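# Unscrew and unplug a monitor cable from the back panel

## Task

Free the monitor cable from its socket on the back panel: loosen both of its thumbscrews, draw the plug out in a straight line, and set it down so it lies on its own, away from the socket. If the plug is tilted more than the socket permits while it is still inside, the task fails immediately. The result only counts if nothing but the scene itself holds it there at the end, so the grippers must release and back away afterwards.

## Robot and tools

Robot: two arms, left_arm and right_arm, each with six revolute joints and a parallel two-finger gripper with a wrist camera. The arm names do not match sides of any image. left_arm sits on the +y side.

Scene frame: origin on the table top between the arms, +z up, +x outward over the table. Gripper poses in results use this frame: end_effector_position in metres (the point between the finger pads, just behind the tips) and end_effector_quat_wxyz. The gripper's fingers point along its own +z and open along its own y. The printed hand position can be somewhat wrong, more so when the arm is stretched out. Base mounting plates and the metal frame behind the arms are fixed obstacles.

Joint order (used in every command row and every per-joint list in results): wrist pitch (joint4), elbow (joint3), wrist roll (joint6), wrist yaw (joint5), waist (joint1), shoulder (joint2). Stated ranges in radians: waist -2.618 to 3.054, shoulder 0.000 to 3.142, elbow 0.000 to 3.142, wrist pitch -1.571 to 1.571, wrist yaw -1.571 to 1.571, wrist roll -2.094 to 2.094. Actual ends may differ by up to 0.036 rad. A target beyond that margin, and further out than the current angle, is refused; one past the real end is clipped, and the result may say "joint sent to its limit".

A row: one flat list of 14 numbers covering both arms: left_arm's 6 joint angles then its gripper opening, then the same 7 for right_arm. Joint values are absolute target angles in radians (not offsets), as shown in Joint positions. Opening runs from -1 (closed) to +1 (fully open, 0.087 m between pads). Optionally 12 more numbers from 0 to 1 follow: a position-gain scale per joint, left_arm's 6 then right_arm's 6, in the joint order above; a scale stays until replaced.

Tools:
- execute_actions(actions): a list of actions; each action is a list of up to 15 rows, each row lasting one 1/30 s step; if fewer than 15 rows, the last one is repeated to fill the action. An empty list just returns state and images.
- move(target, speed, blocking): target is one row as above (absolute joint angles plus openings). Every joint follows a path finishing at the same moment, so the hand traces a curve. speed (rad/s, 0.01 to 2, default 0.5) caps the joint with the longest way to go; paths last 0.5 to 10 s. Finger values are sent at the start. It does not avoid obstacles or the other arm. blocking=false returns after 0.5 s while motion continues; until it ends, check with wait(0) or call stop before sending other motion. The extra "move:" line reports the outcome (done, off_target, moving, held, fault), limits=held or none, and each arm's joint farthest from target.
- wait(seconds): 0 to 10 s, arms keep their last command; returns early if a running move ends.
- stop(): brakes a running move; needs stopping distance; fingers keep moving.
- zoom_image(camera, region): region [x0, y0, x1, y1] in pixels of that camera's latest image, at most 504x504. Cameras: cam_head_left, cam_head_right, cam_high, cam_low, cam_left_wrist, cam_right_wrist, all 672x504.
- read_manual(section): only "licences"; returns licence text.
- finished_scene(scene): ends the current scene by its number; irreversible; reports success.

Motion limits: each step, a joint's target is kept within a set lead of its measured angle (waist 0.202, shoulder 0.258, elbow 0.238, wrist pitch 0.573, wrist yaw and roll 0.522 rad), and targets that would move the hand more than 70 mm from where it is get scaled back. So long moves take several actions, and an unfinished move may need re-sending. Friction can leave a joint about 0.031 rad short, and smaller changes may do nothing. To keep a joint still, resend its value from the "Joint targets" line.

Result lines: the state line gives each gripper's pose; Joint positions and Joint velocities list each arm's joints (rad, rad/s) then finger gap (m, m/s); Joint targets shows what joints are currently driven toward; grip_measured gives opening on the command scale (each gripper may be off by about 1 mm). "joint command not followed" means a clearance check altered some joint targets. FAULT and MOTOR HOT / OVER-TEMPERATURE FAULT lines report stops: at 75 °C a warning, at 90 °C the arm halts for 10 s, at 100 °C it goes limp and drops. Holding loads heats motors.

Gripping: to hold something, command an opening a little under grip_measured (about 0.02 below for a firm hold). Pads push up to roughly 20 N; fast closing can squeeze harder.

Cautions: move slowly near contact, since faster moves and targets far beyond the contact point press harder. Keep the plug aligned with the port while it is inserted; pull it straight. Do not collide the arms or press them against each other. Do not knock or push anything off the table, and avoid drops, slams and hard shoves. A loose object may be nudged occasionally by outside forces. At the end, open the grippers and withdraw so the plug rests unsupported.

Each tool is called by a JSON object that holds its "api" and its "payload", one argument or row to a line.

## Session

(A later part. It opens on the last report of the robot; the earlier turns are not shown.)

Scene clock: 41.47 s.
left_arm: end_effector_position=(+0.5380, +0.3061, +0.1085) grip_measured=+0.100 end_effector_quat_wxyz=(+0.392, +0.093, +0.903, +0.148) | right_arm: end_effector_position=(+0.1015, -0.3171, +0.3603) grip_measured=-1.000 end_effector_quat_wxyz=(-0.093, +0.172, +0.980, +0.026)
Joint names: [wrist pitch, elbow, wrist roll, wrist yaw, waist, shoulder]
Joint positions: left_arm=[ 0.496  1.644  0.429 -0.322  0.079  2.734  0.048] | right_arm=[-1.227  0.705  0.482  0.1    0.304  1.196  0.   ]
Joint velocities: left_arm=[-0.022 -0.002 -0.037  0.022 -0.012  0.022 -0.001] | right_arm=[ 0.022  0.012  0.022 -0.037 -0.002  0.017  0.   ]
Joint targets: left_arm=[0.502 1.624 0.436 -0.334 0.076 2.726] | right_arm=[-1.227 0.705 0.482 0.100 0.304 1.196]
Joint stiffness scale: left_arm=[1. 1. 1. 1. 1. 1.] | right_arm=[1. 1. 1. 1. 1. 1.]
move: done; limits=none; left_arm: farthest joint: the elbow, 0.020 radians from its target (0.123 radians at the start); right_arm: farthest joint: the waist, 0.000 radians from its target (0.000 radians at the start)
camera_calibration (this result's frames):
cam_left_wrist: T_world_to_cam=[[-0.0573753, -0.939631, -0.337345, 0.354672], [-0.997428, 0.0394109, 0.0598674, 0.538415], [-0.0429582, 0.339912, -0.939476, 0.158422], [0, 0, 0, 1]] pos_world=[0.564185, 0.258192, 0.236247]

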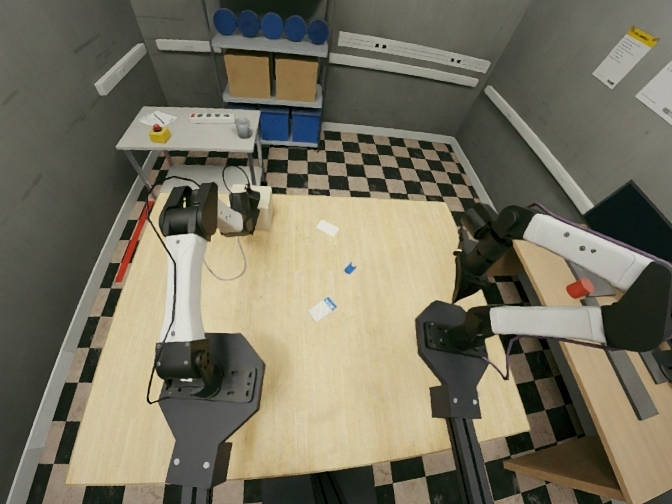

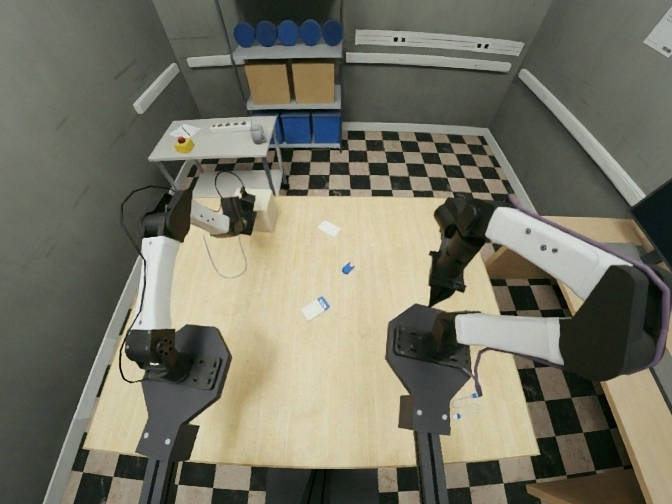

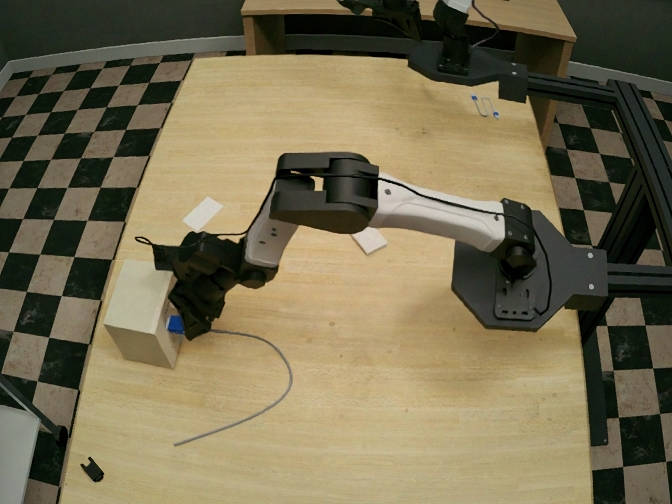

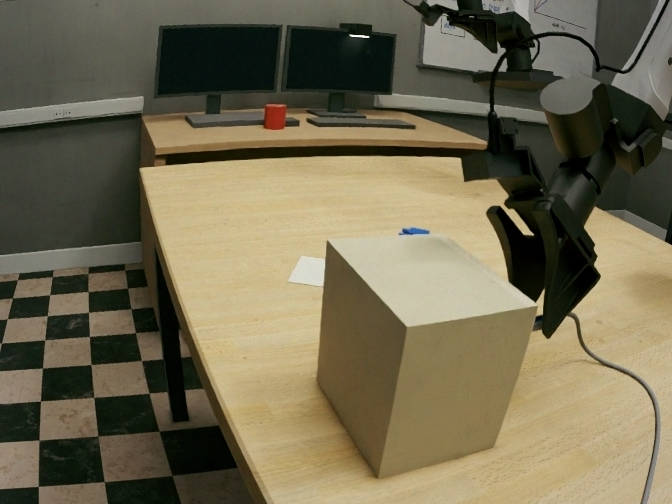

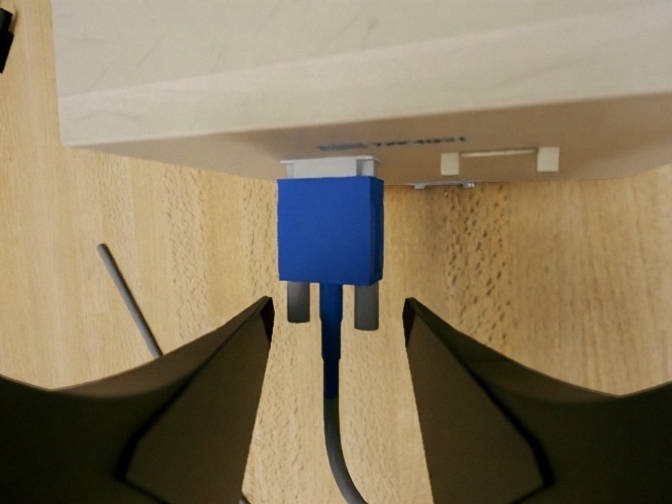

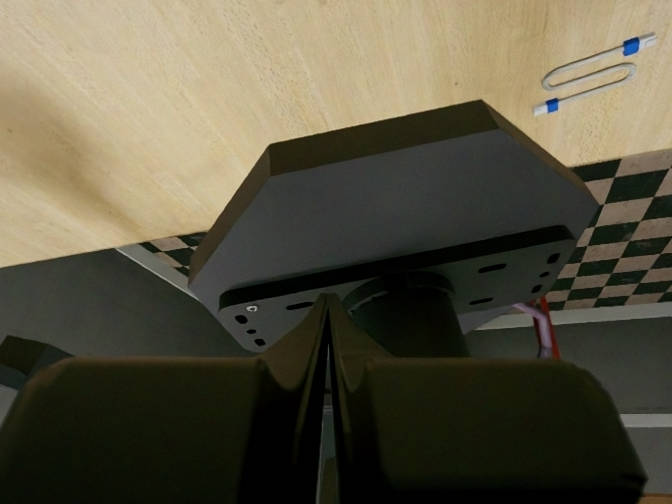

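{"api": "execute_actions", "payload": {
  "actions": [
    [[0.496,1.644,0.429,-0.322,0.088,2.73,0.0,-1.227,0.705,0.482,0.1,0.304,1.196,-1],[0.496,1.644,0.429,-0.322,0.088,2.73,-0.08,-1.227,0.705,0.482,0.1,0.304,1.196,-1],[0.496,1.644,0.429,-0.322,0.088,2.73,-0.15,-1.227,0.705,0.482,0.1,0.304,1.196,-1],[0.496,1.644,0.429,-0.322,0.088,2.73,-0.2,-1.227,0.705,0.482,0.1,0.304,1.196,-1],[0.496,1.644,0.429,-0.322,0.088,2.73,-0.23,-1.227,0.705,0.482,0.1,0.304,1.196,-1],[0.496,1.644,0.429,-0.322,0.088,2.73,-0.26,-1.227,0.705,0.482,0.1,0.304,1.196,-1],[0.496,1.644,0.429,-0.322,0.088,2.73,-0.28,-1.227,0.705,0.482,0.1,0.304,1.196,-1],[0.496,1.644,0.429,-0.322,0.088,2.73,-0.30,-1.227,0.705,0.482,0.1,0.304,1.196,-1],[0.496,1.644,0.429,-0.322,0.088,2.73,-0.32,-1.227,0.705,0.482,0.1,0.304,1.196,-1],[0.496,1.644,0.429,-0.322,0.088,2.73,-0.34,-1.227,0.705,0.482,0.1,0.304,1.196,-1],[0.496,1.644,0.429,-0.322,0.088,2.73,-0.36,-1.227,0.705,0.482,0.1,0.304,1.196,-1]]
  ]
}}

{"api": "move", "payload": {
  "target": [0.382,1.655,0.256,-0.086,0.158,2.686,-0.36,-1.227,0.705,0.482,0.1,0.304,1.196,-1],
  "speed": 0.2
}}

Scene clock: 42.70 s.
left_arm: end_effector_position=(+0.5382, +0.3084, +0.1088) grip_measured=-0.330 end_effector_quat_wxyz=(+0.392, +0.093, +0.903, +0.150) | right_arm: end_effector_position=(+0.1015, -0.3171, +0.3603) grip_measured=-1.000 end_effector_quat_wxyz=(-0.093, +0.172, +0.980, +0.026)
Joint names: [wrist pitch, elbow, wrist roll, wrist yaw, waist, shoulder]
Joint positions: left_arm=[ 0.499  1.644  0.433 -0.325  0.082  2.734  0.029] | right_arm=[-1.227  0.705  0.482  0.1    0.304  1.196  0.   ]
Joint velocities: left_arm=[-0.007 -0.002 -0.037  0.022  0.012 -0.017 -0.001] | right_arm=[ 0.007  0.017 -0.11   0.11   0.002  0.007  0.   ]
Joint targets: left_arm=[0.496 1.644 0.429 -0.322 0.088 2.730] | right_arm=[-1.227 0.705 0.482 0.100 0.304 1.196]
Joint stiffness scale: left_arm=[1. 1. 1. 1. 1. 1.] | right_arm=[1. 1. 1. 1. 1. 1.]
camera_calibration (this result's frames):
cam_left_wrist: T_world_to_cam=[[-0.0538243, -0.93822, -0.341827, 0.355099], [-0.997636, 0.0358811, 0.0586046, 0.539855], [-0.0427189, 0.344173, -0.937934, 0.156314], [0, 0, 0, 1]] pos_world=[0.564369, 0.259991, 0.236357]

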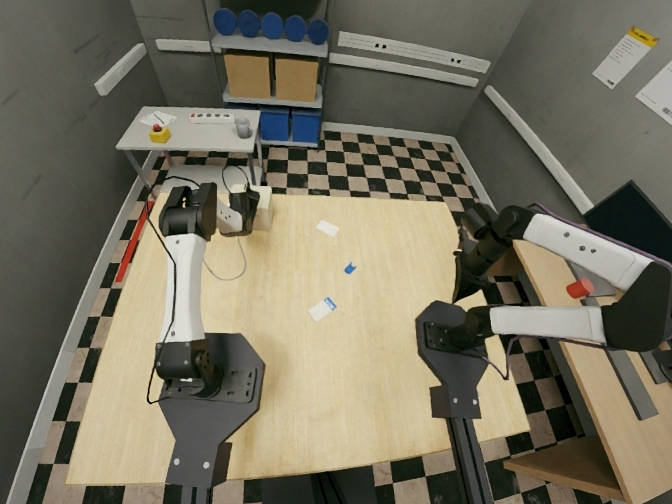

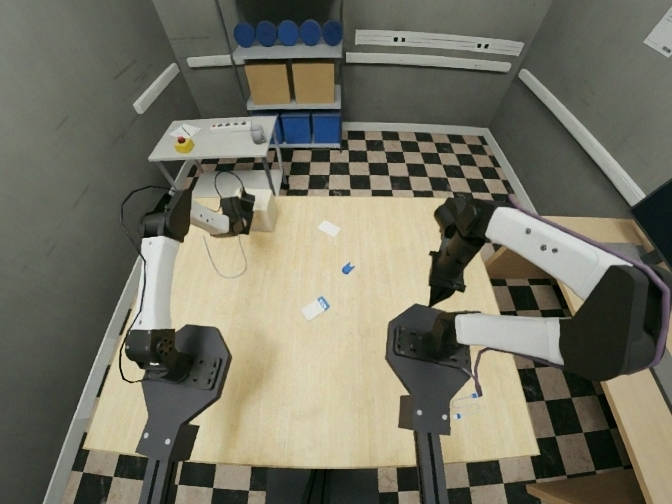

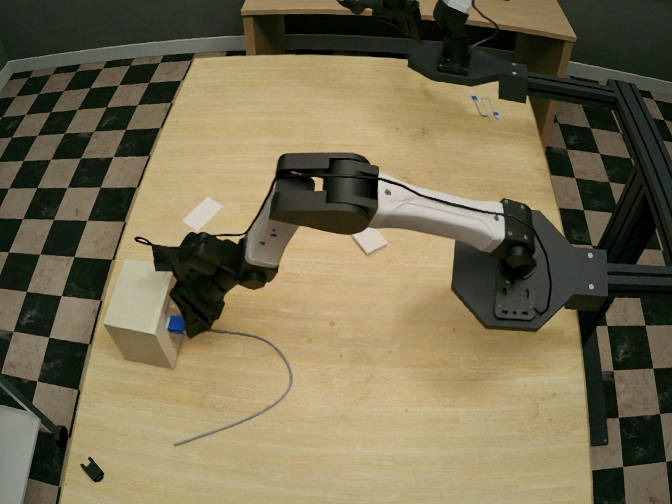

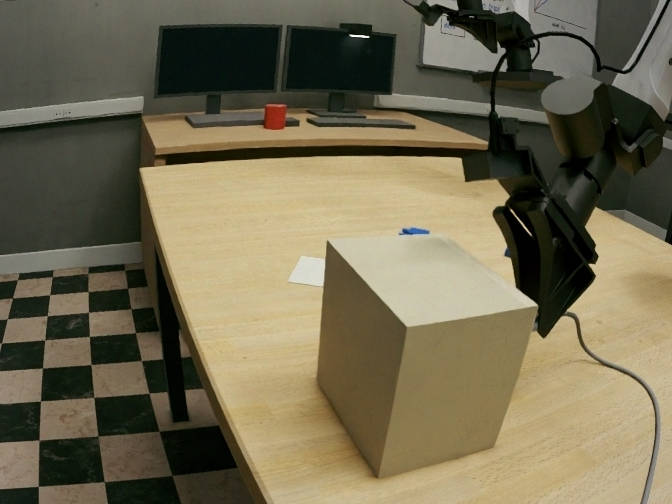

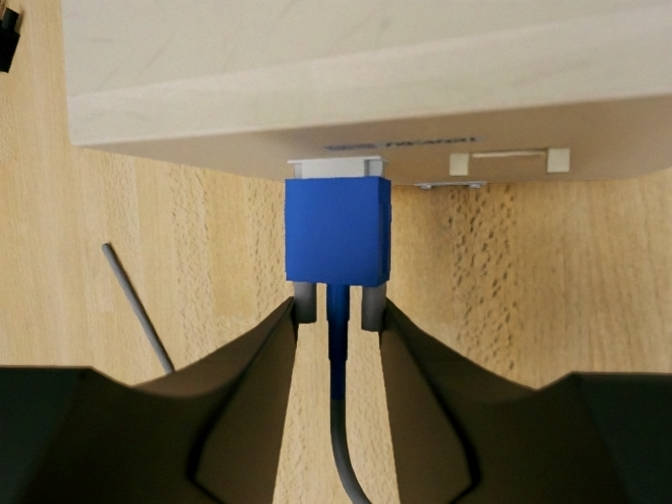

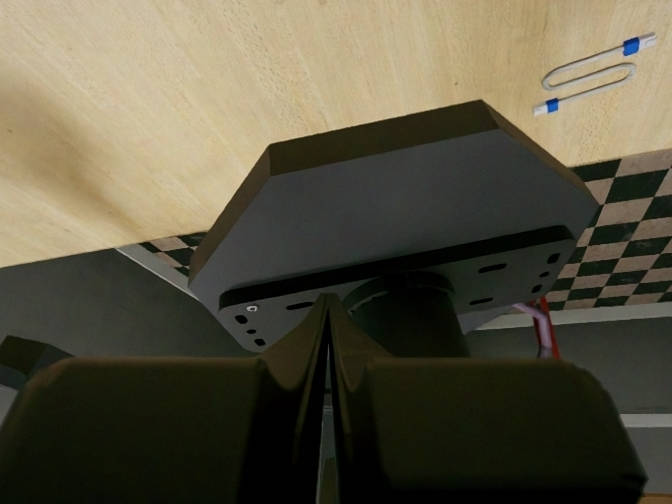

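Scene clock: 44.33 s.
left_arm: end_effector_position=(+0.5383, +0.3077, +0.1061) grip_measured=-0.305 end_effector_quat_wxyz=(+0.397, +0.052, +0.915, +0.045) | right_arm: end_effector_position=(+0.1015, -0.3171, +0.3603) grip_measured=-1.000 end_effector_quat_wxyz=(-0.093, +0.172, +0.980, +0.026)
Joint names: [wrist pitch, elbow, wrist roll, wrist yaw, waist, shoulder]
Joint positions: left_arm=[ 0.422  1.644  0.3   -0.118  0.147  2.701  0.03 ] | right_arm=[-1.227  0.705  0.482  0.1    0.304  1.196  0.   ]
Joint velocities: left_arm=[-0.007 -0.002 -0.081  0.007  0.012  0.017 -0.001] | right_arm=[ 0.037  0.012  0.081  0.037  0.012 -0.007  0.   ]
Joint targets: left_arm=[0.382 1.655 0.256 -0.086 0.158 2.686] | right_arm=[-1.227 0.705 0.482 0.100 0.304 1.196]
Joint stiffness scale: left_arm=[1. 1. 1. 1. 1. 1.] | right_arm=[1. 1. 1. 1. 1. 1.]
move: off_target (left_arm); limits=none; left_arm: farthest joint: the wrist roll, 0.044 radians from its target (0.177 radians at the start); right_arm: farthest joint: the waist, 0.000 radians from its target (0.000 radians at the start)
camera_calibration (this result's frames):
cam_left_wrist: T_world_to_cam=[[-0.0642007, -0.990533, -0.121333, 0.351817], [-0.996766, 0.0577609, 0.0558708, 0.533232], [-0.0483336, 0.124528, -0.991038, 0.23033], [0, 0, 0, 1]] pos_world=[0.565227, 0.289004, 0.241161]

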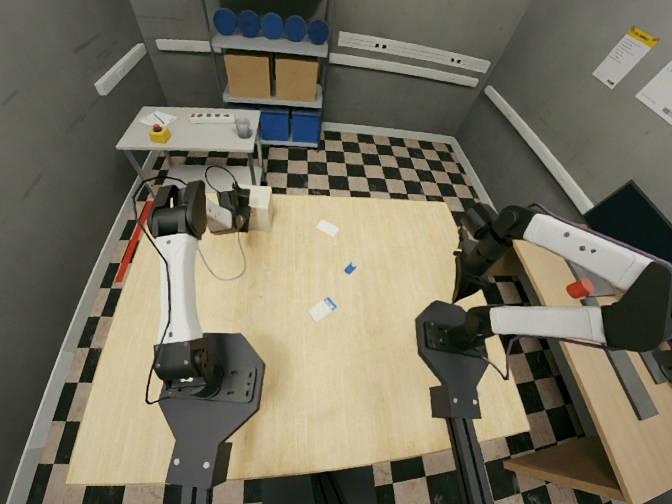

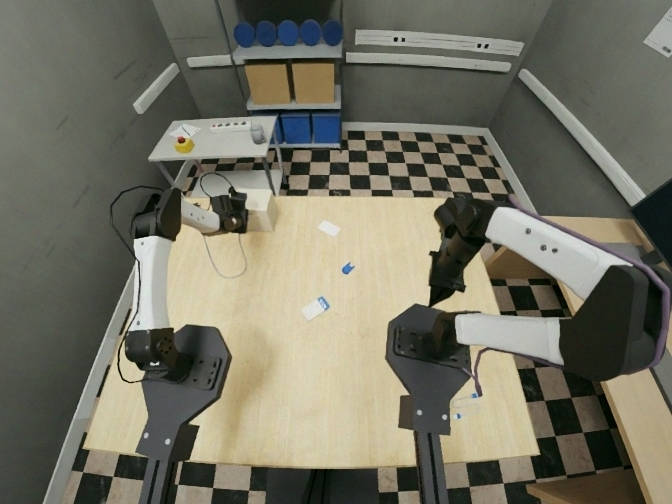

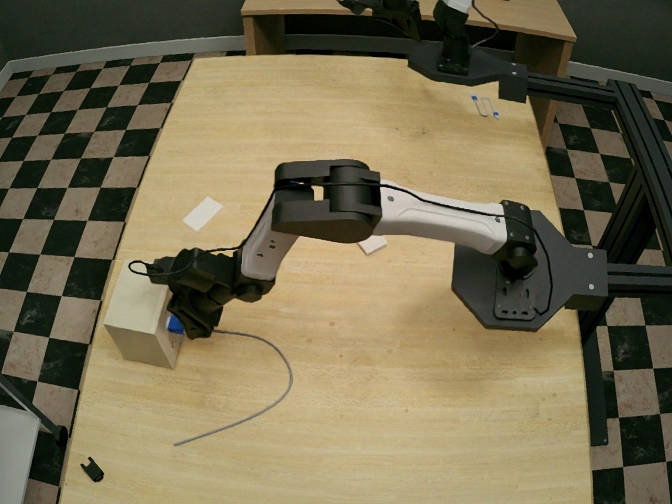

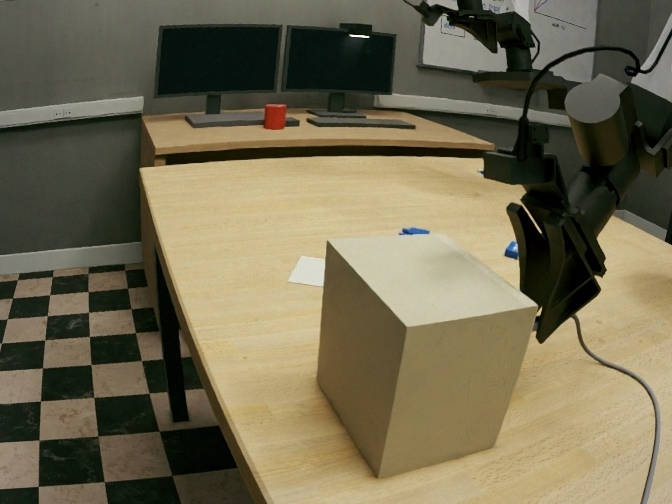

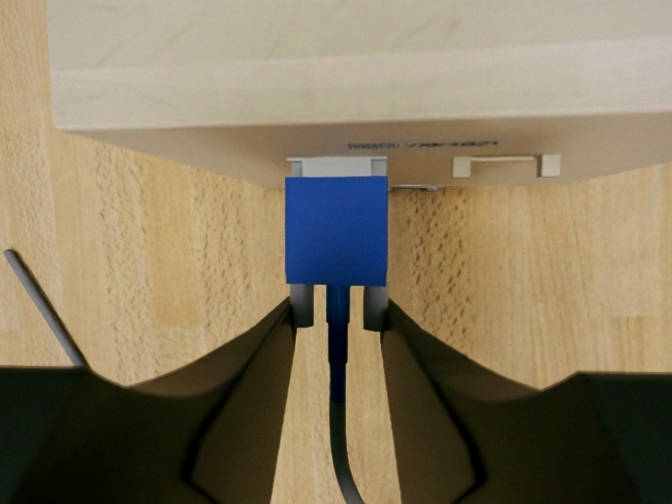

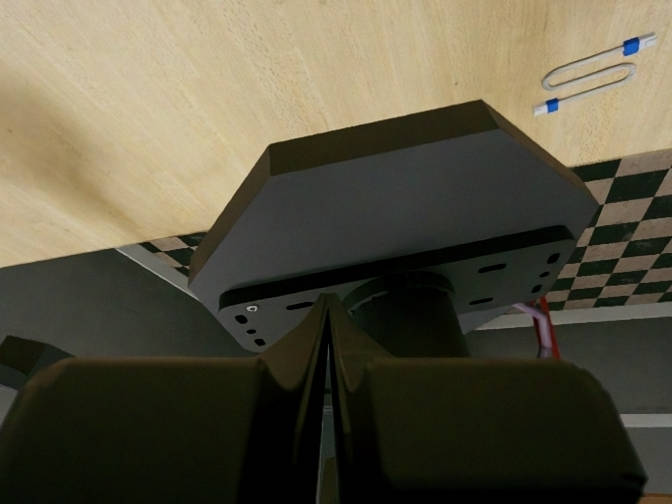

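{"api": "move", "payload": {
  "target": [0.31,1.693,0.10,0.145,0.230,2.685,-0.36,-1.227,0.705,0.482,0.1,0.304,1.196,-1],
  "speed": 0.2
}}

{"api": "move", "payload": {
  "target": [0.235,1.808,-0.10,0.497,0.339,2.765,-0.43,-1.227,0.705,0.482,0.1,0.304,1.196,-1],
  "speed": 0.2
}}

{"api": "zoom_image", "payload": {
  "camera": "cam_left_wrist",
  "region": [250, 140, 430, 340]
}}

Scene clock: 46.77 s.
left_arm: end_effector_position=(+0.5380, +0.3054, +0.1043) grip_measured=-0.308 end_effector_quat_wxyz=(+0.393, -0.010, +0.916, -0.078) | right_arm: end_effector_position=(+0.1015, -0.3171, +0.3603) grip_measured=-1.000 end_effector_quat_wxyz=(-0.093, +0.172, +0.980, +0.026)
Joint names: [wrist pitch, elbow, wrist roll, wrist yaw, waist, shoulder]
Joint positions: left_arm=[0.345 1.68  0.132 0.113 0.222 2.7   0.03 ] | right_arm=[-1.227  0.705  0.482  0.1    0.304  1.196  0.   ]
Joint velocities: left_arm=[-0.022 -0.007 -0.007  0.051  0.007 -0.002 -0.   ] | right_arm=[ 0.037 -0.007 -0.037 -0.007 -0.002 -0.012  0.   ]
Joint targets: left_arm=[0.310 1.693 0.100 0.145 0.230 2.685] | right_arm=[-1.227 0.705 0.482 0.100 0.304 1.196]
Joint stiffness scale: left_arm=[1. 1. 1. 1. 1. 1.] | right_arm=[1. 1. 1. 1. 1. 1.]
move: off_target (left_arm); limits=none; left_arm: farthest joint: the wrist pitch, 0.035 radians from its target (0.112 radians at the start); right_arm: farthest joint: the waist, 0.000 radians from its target (0.000 radians at the start)
camera_calibration (this result's frames):
cam_left_wrist: T_world_to_cam=[[-0.0467815, -0.98709, 0.153179, 0.310308], [-0.99686, 0.0559402, 0.0560353, 0.533707], [-0.0638808, -0.150077, -0.986608, 0.320496], [0, 0, 0, 1]] pos_world=[0.567022, 0.324545, 0.238765]

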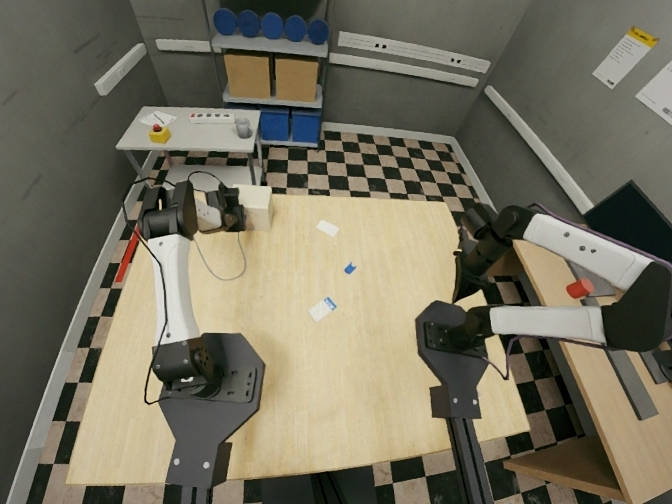

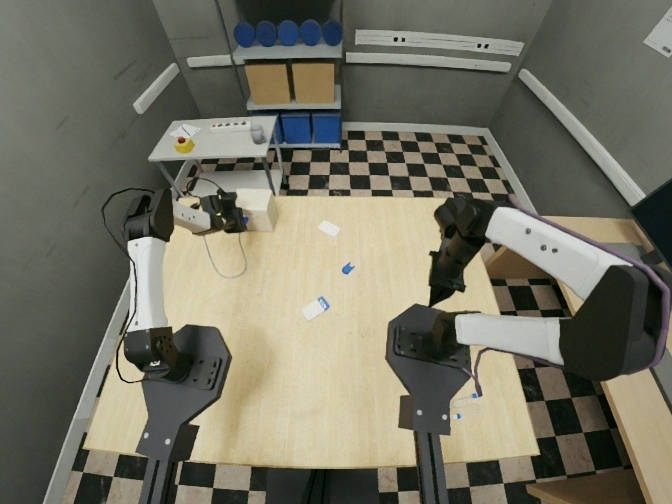

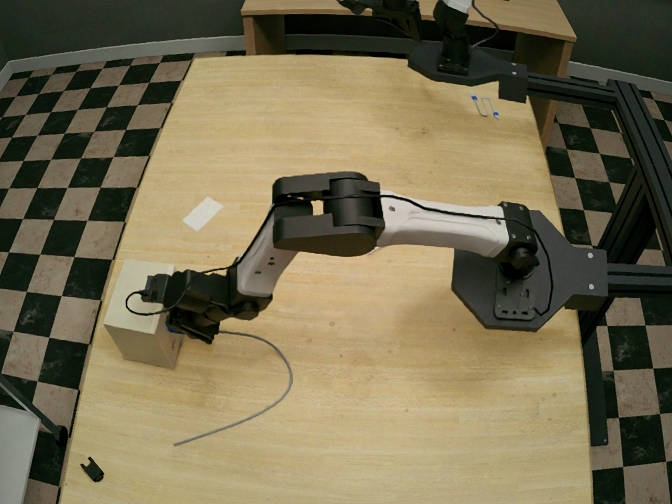

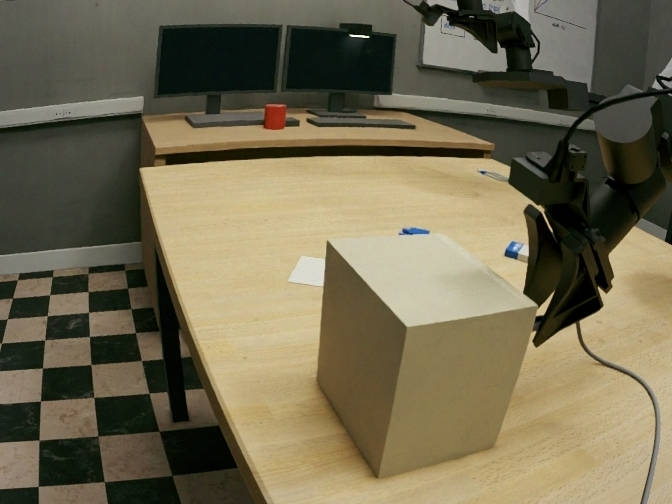

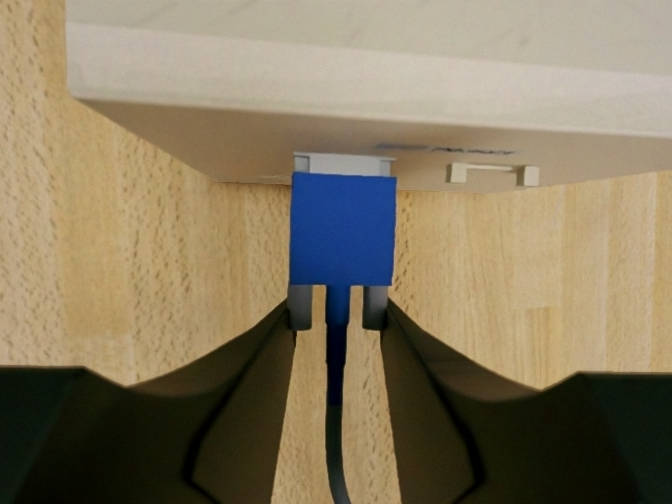

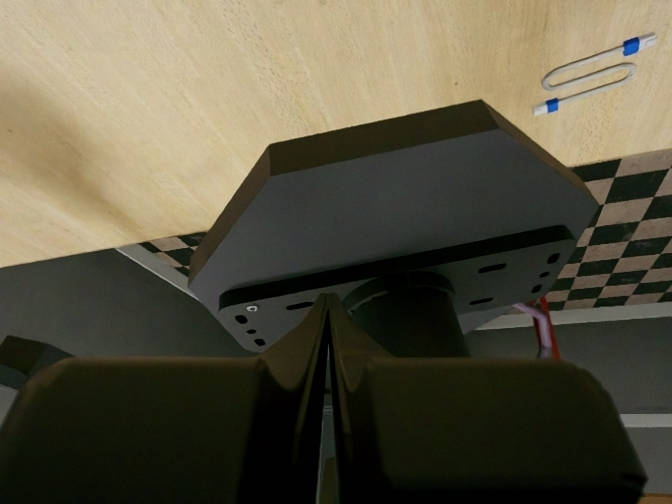

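Scene clock: 49.10 s.
left_arm: end_effector_position=(+0.5373, +0.3032, +0.1072) grip_measured=-0.381 end_effector_quat_wxyz=(+0.371, -0.088, +0.889, -0.254) | right_arm: end_effector_position=(+0.1015, -0.3171, +0.3603) grip_measured=-1.000 end_effector_quat_wxyz=(-0.093, +0.172, +0.980, +0.026)
Joint names: [wrist pitch, elbow, wrist roll, wrist yaw, waist, shoulder]
Joint positions: left_arm=[ 0.254  1.792 -0.079  0.461  0.328  2.757  0.027] | right_arm=[-1.227  0.705  0.482  0.1    0.304  1.196  0.   ]
Joint velocities: left_arm=[-0.022  0.002 -0.007 -0.037 -0.007 -0.002 -0.001] | right_arm=[ 0.022 -0.017 -0.037 -0.022 -0.007  0.022  0.   ]
Joint targets: left_arm=[0.235 1.808 -0.100 0.497 0.339 2.765] | right_arm=[-1.227 0.705 0.482 0.100 0.304 1.196]
Joint stiffness scale: left_arm=[1. 1. 1. 1. 1. 1.] | right_arm=[1. 1. 1. 1. 1. 1.]
move: off_target (left_arm); limits=none; left_arm: farthest joint: the wrist yaw, 0.036 radians from its target (0.384 radians at the start); right_arm: farthest joint: the waist, 0.000 radians from its target (0.000 radians at the start)
camera_calibration (this result's frames):
cam_left_wrist: T_world_to_cam=[[-0.0369372, -0.853892, 0.519138, 0.222711], [-0.995428, 0.0772297, 0.0562038, 0.525773], [-0.0880848, -0.514689, -0.85284, 0.432285], [0, 0, 0, 1]] pos_world=[0.569673, 0.372058, 0.223502]

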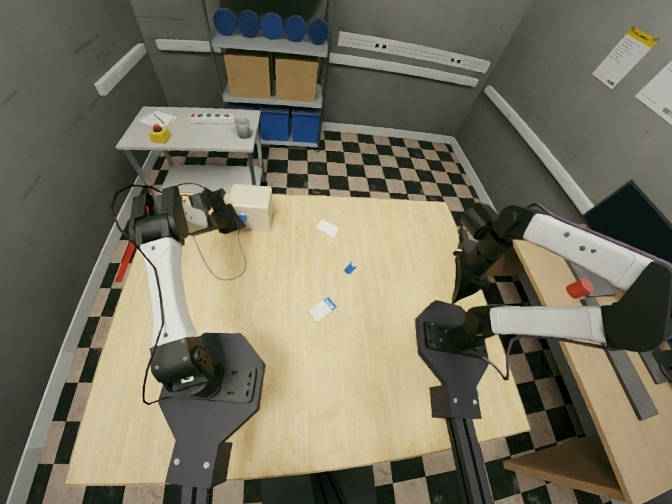

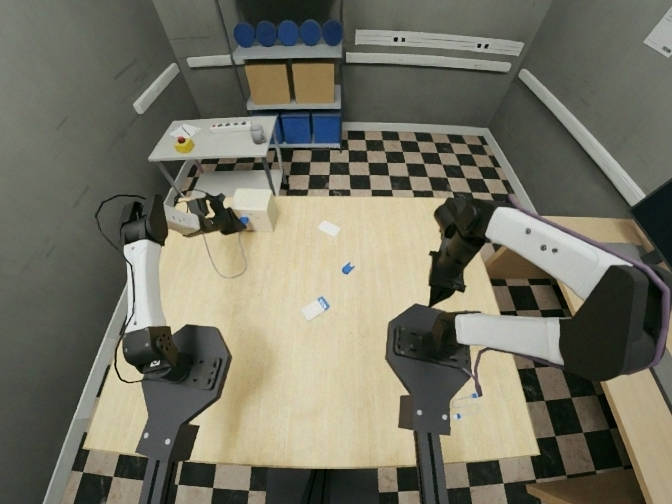

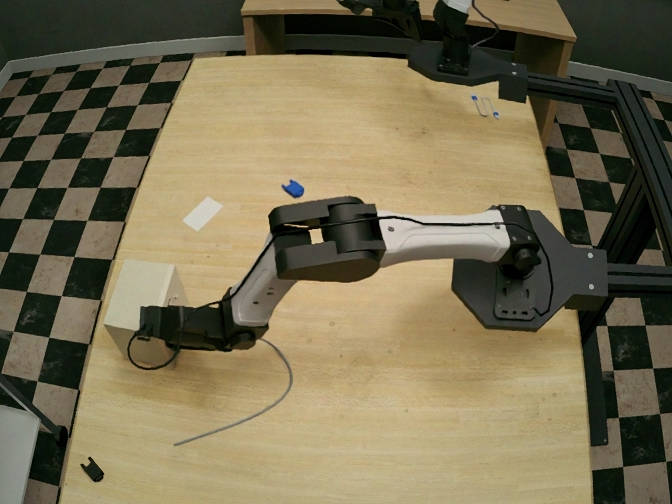

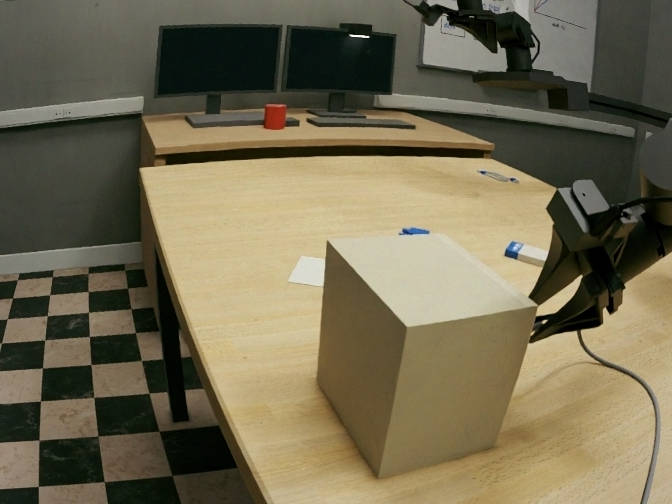

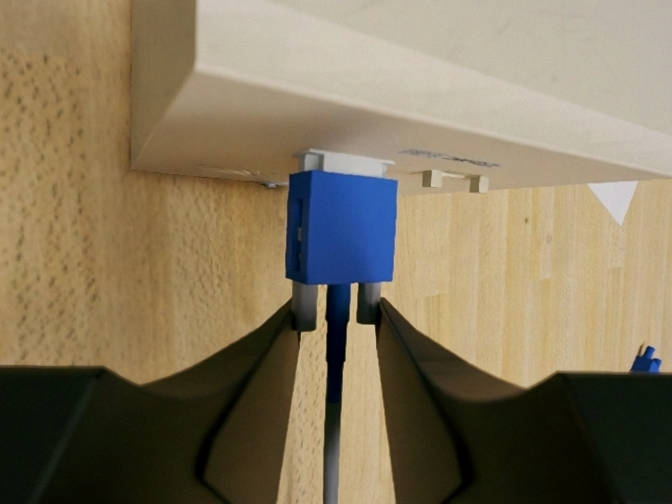

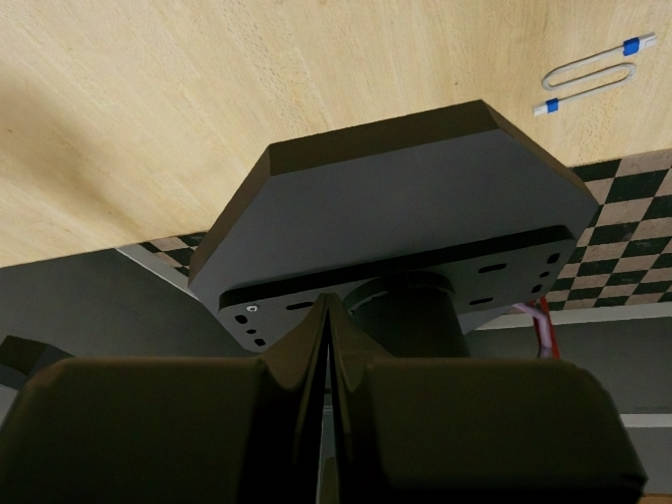

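Region (250, 140, 430, 340) of cam_left_wrist's 672x504 image, scaled by 2.520, with more detail than that image has; it fills the left 454 columns of this view, and the rest is white.

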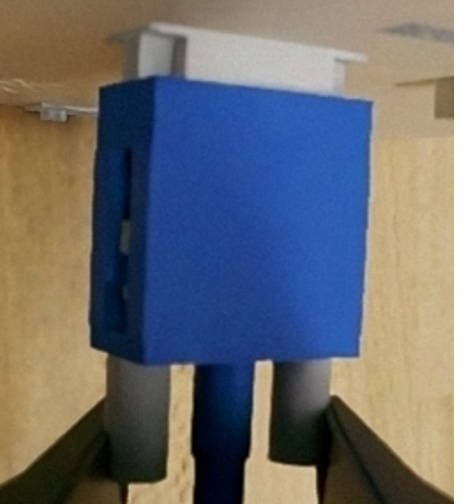

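{"api": "move", "payload": {
  "target": [0.15,1.823,-0.04,0.518,0.381,2.692,0.35,-1.227,0.705,0.482,0.1,0.304,1.196,-1],
  "speed": 0.15
}}

{"api": "move", "payload": {
  "target": [0.15,1.823,-0.04,0.518,0.381,2.692,-0.7,-1.227,0.705,0.482,0.1,0.304,1.196,-1]
}}

Scene clock: 51.87 s.
left_arm: end_effector_position=(+0.5411, +0.3308, +0.1339) grip_measured=+0.350 end_effector_quat_wxyz=(+0.376, -0.084, +0.886, -0.259) | right_arm: end_effector_position=(+0.1015, -0.3171, +0.3603) grip_measured=-1.000 end_effector_quat_wxyz=(-0.093, +0.172, +0.980, +0.026)
Joint names: [wrist pitch, elbow, wrist roll, wrist yaw, waist, shoulder]
Joint positions: left_arm=[ 0.169  1.81  -0.045  0.508  0.373  2.697  0.059] | right_arm=[-1.227  0.705  0.482  0.1    0.304  1.196  0.   ]
Joint velocities: left_arm=[-0.007 -0.017 -0.037 -0.022 -0.007 -0.022  0.   ] | right_arm=[ 0.007  0.007  0.007  0.022 -0.007 -0.017  0.   ]
Joint targets: left_arm=[0.150 1.823 -0.040 0.518 0.381 2.692] | right_arm=[-1.227 0.705 0.482 0.100 0.304 1.196]
Joint stiffness scale: left_arm=[1. 1. 1. 1. 1. 1.] | right_arm=[1. 1. 1. 1. 1. 1.]
move: done; limits=none; left_arm: farthest joint: the wrist pitch, 0.019 radians from its target (0.104 radians at the start); right_arm: farthest joint: the waist, 0.000 radians from its target (0.000 radians at the start)
camera_calibration (this result's frames):
cam_left_wrist: T_world_to_cam=[[-0.0494899, -0.850577, 0.523516, 0.237683], [-0.995541, 0.0841565, 0.0426202, 0.525485], [-0.0803091, -0.519072, -0.850949, 0.466514], [0, 0, 0, 1]] pos_world=[0.572369, 0.4001, 0.250152]

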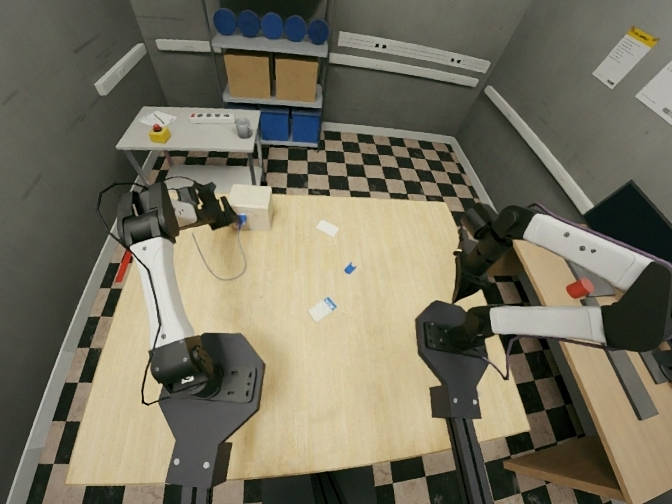

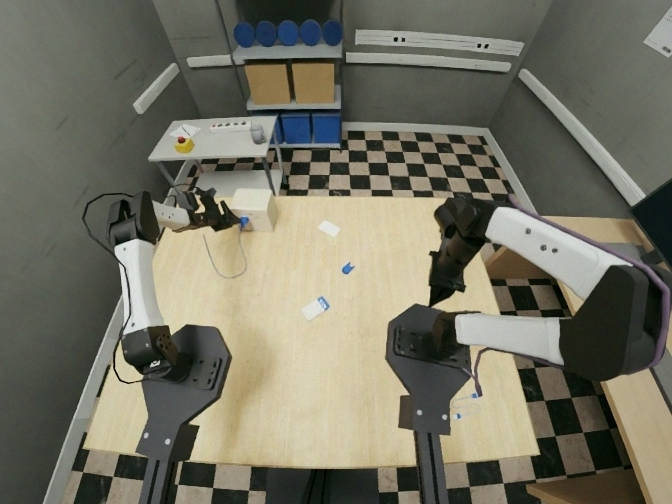

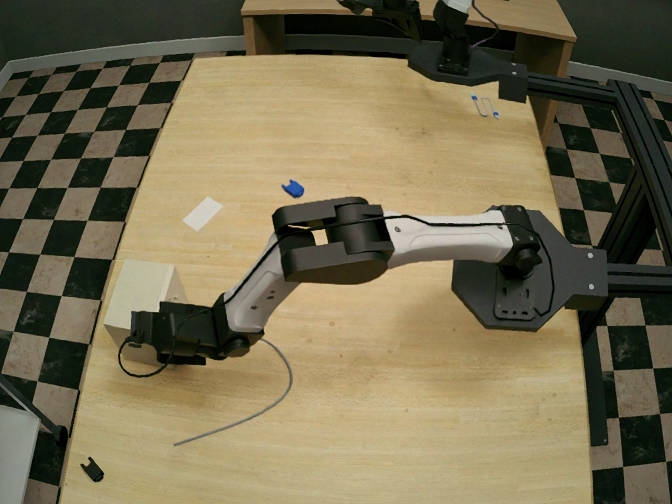

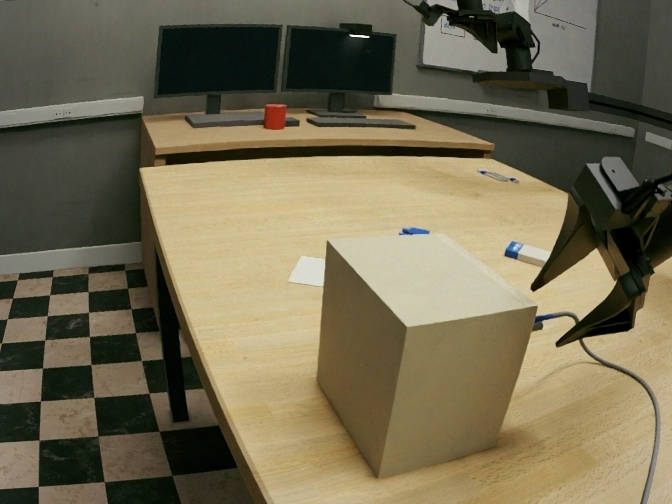

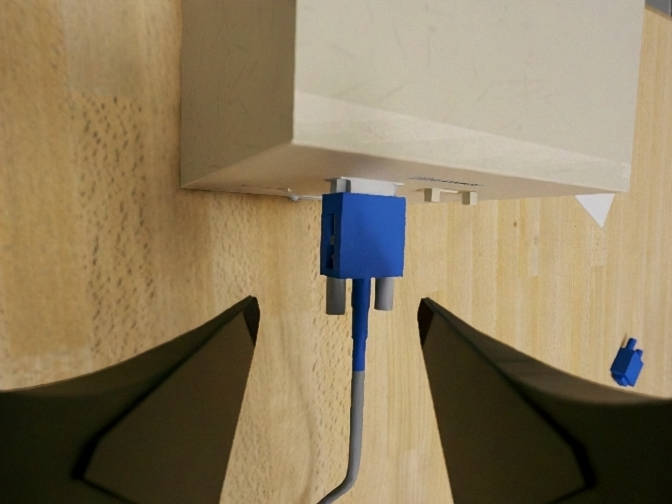

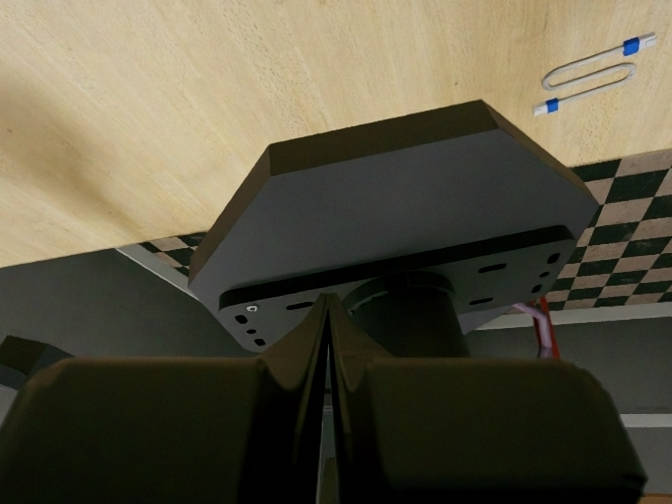

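Scene clock: 52.57 s.
left_arm: end_effector_position=(+0.5410, +0.3307, +0.1339) grip_measured=-0.700 end_effector_quat_wxyz=(+0.376, -0.084, +0.886, -0.259) | right_arm: end_effector_position=(+0.1015, -0.3171, +0.3603) grip_measured=-1.000 end_effector_quat_wxyz=(-0.093, +0.172, +0.980, +0.026)
Joint names: [wrist pitch, elbow, wrist roll, wrist yaw, waist, shoulder]
Joint positions: left_arm=[ 0.169  1.81  -0.045  0.508  0.373  2.697  0.013] | right_arm=[-1.227  0.705  0.482  0.1    0.304  1.196  0.   ]
Joint velocities: left_arm=[-0.037  0.002  0.022 -0.066  0.002  0.007 -0.   ] | right_arm=[-0.051 -0.002 -0.022 -0.007 -0.002 -0.002  0.   ]
Joint targets: left_arm=[0.150 1.823 -0.040 0.518 0.381 2.692] | right_arm=[-1.227 0.705 0.482 0.100 0.304 1.196]
Joint stiffness scale: left_arm=[1. 1. 1. 1. 1. 1.] | right_arm=[1. 1. 1. 1. 1. 1.]
move: done; limits=none; left_arm: farthest joint: the wrist pitch, 0.019 radians from its target (0.019 radians at the start); right_arm: farthest joint: the waist, 0.000 radians from its target (0.000 radians at the start)
camera_calibration (this result's frames):
cam_left_wrist: T_world_to_cam=[[-0.0498863, -0.850497, 0.523608, 0.237804], [-0.995492, 0.0846832, 0.0427065, 0.525204], [-0.0806626, -0.519117, -0.850888, 0.466653], [0, 0, 0, 1]] pos_world=[0.572341, 0.400024, 0.250124]

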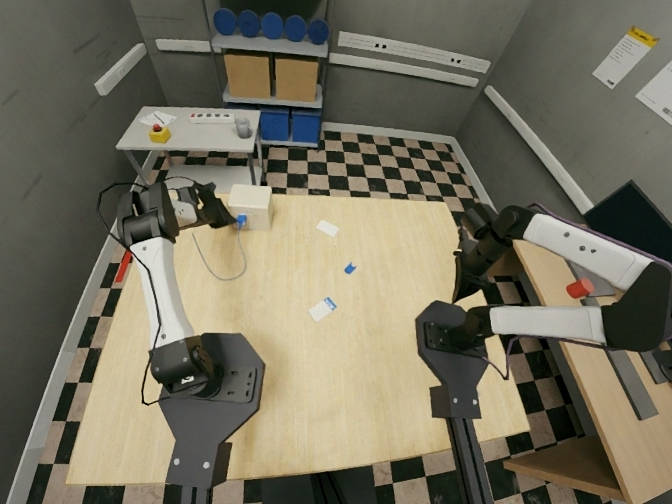

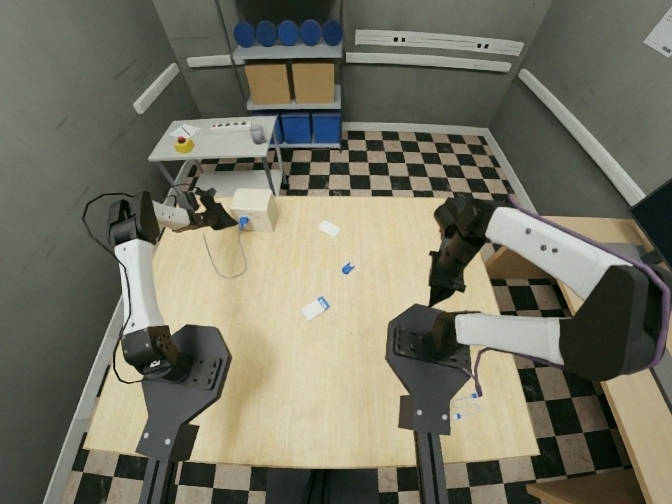

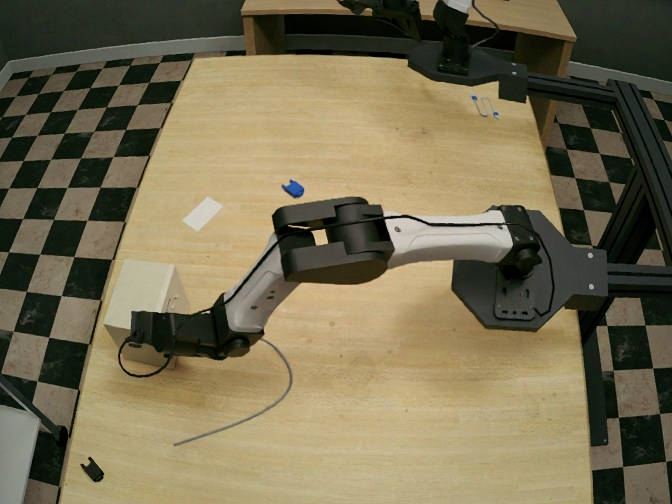

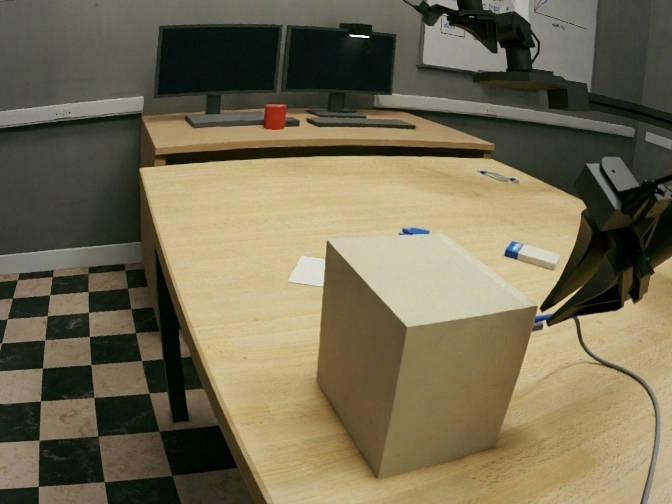

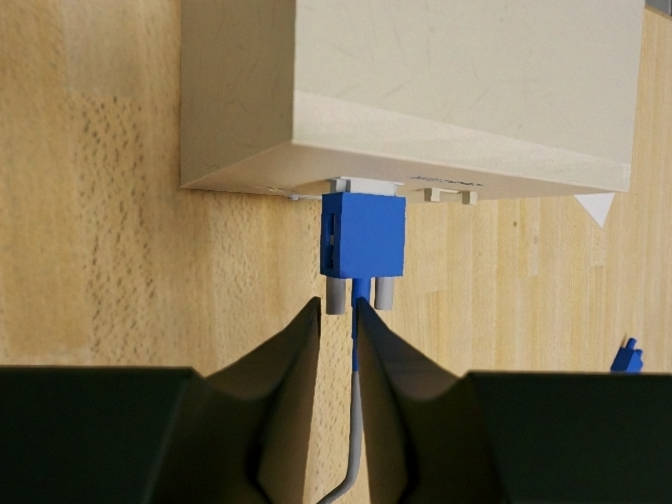

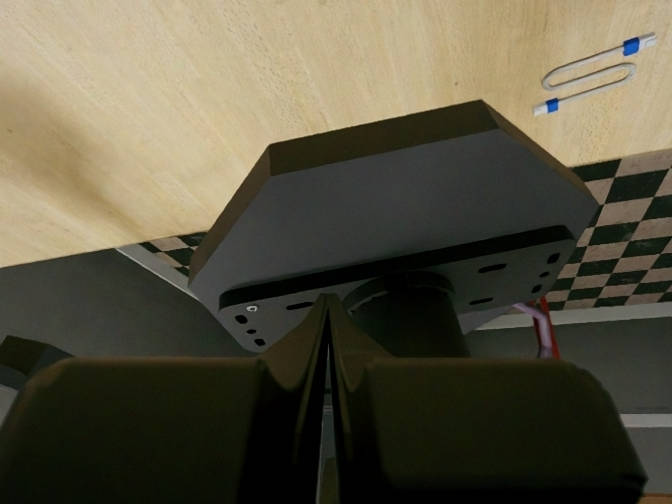

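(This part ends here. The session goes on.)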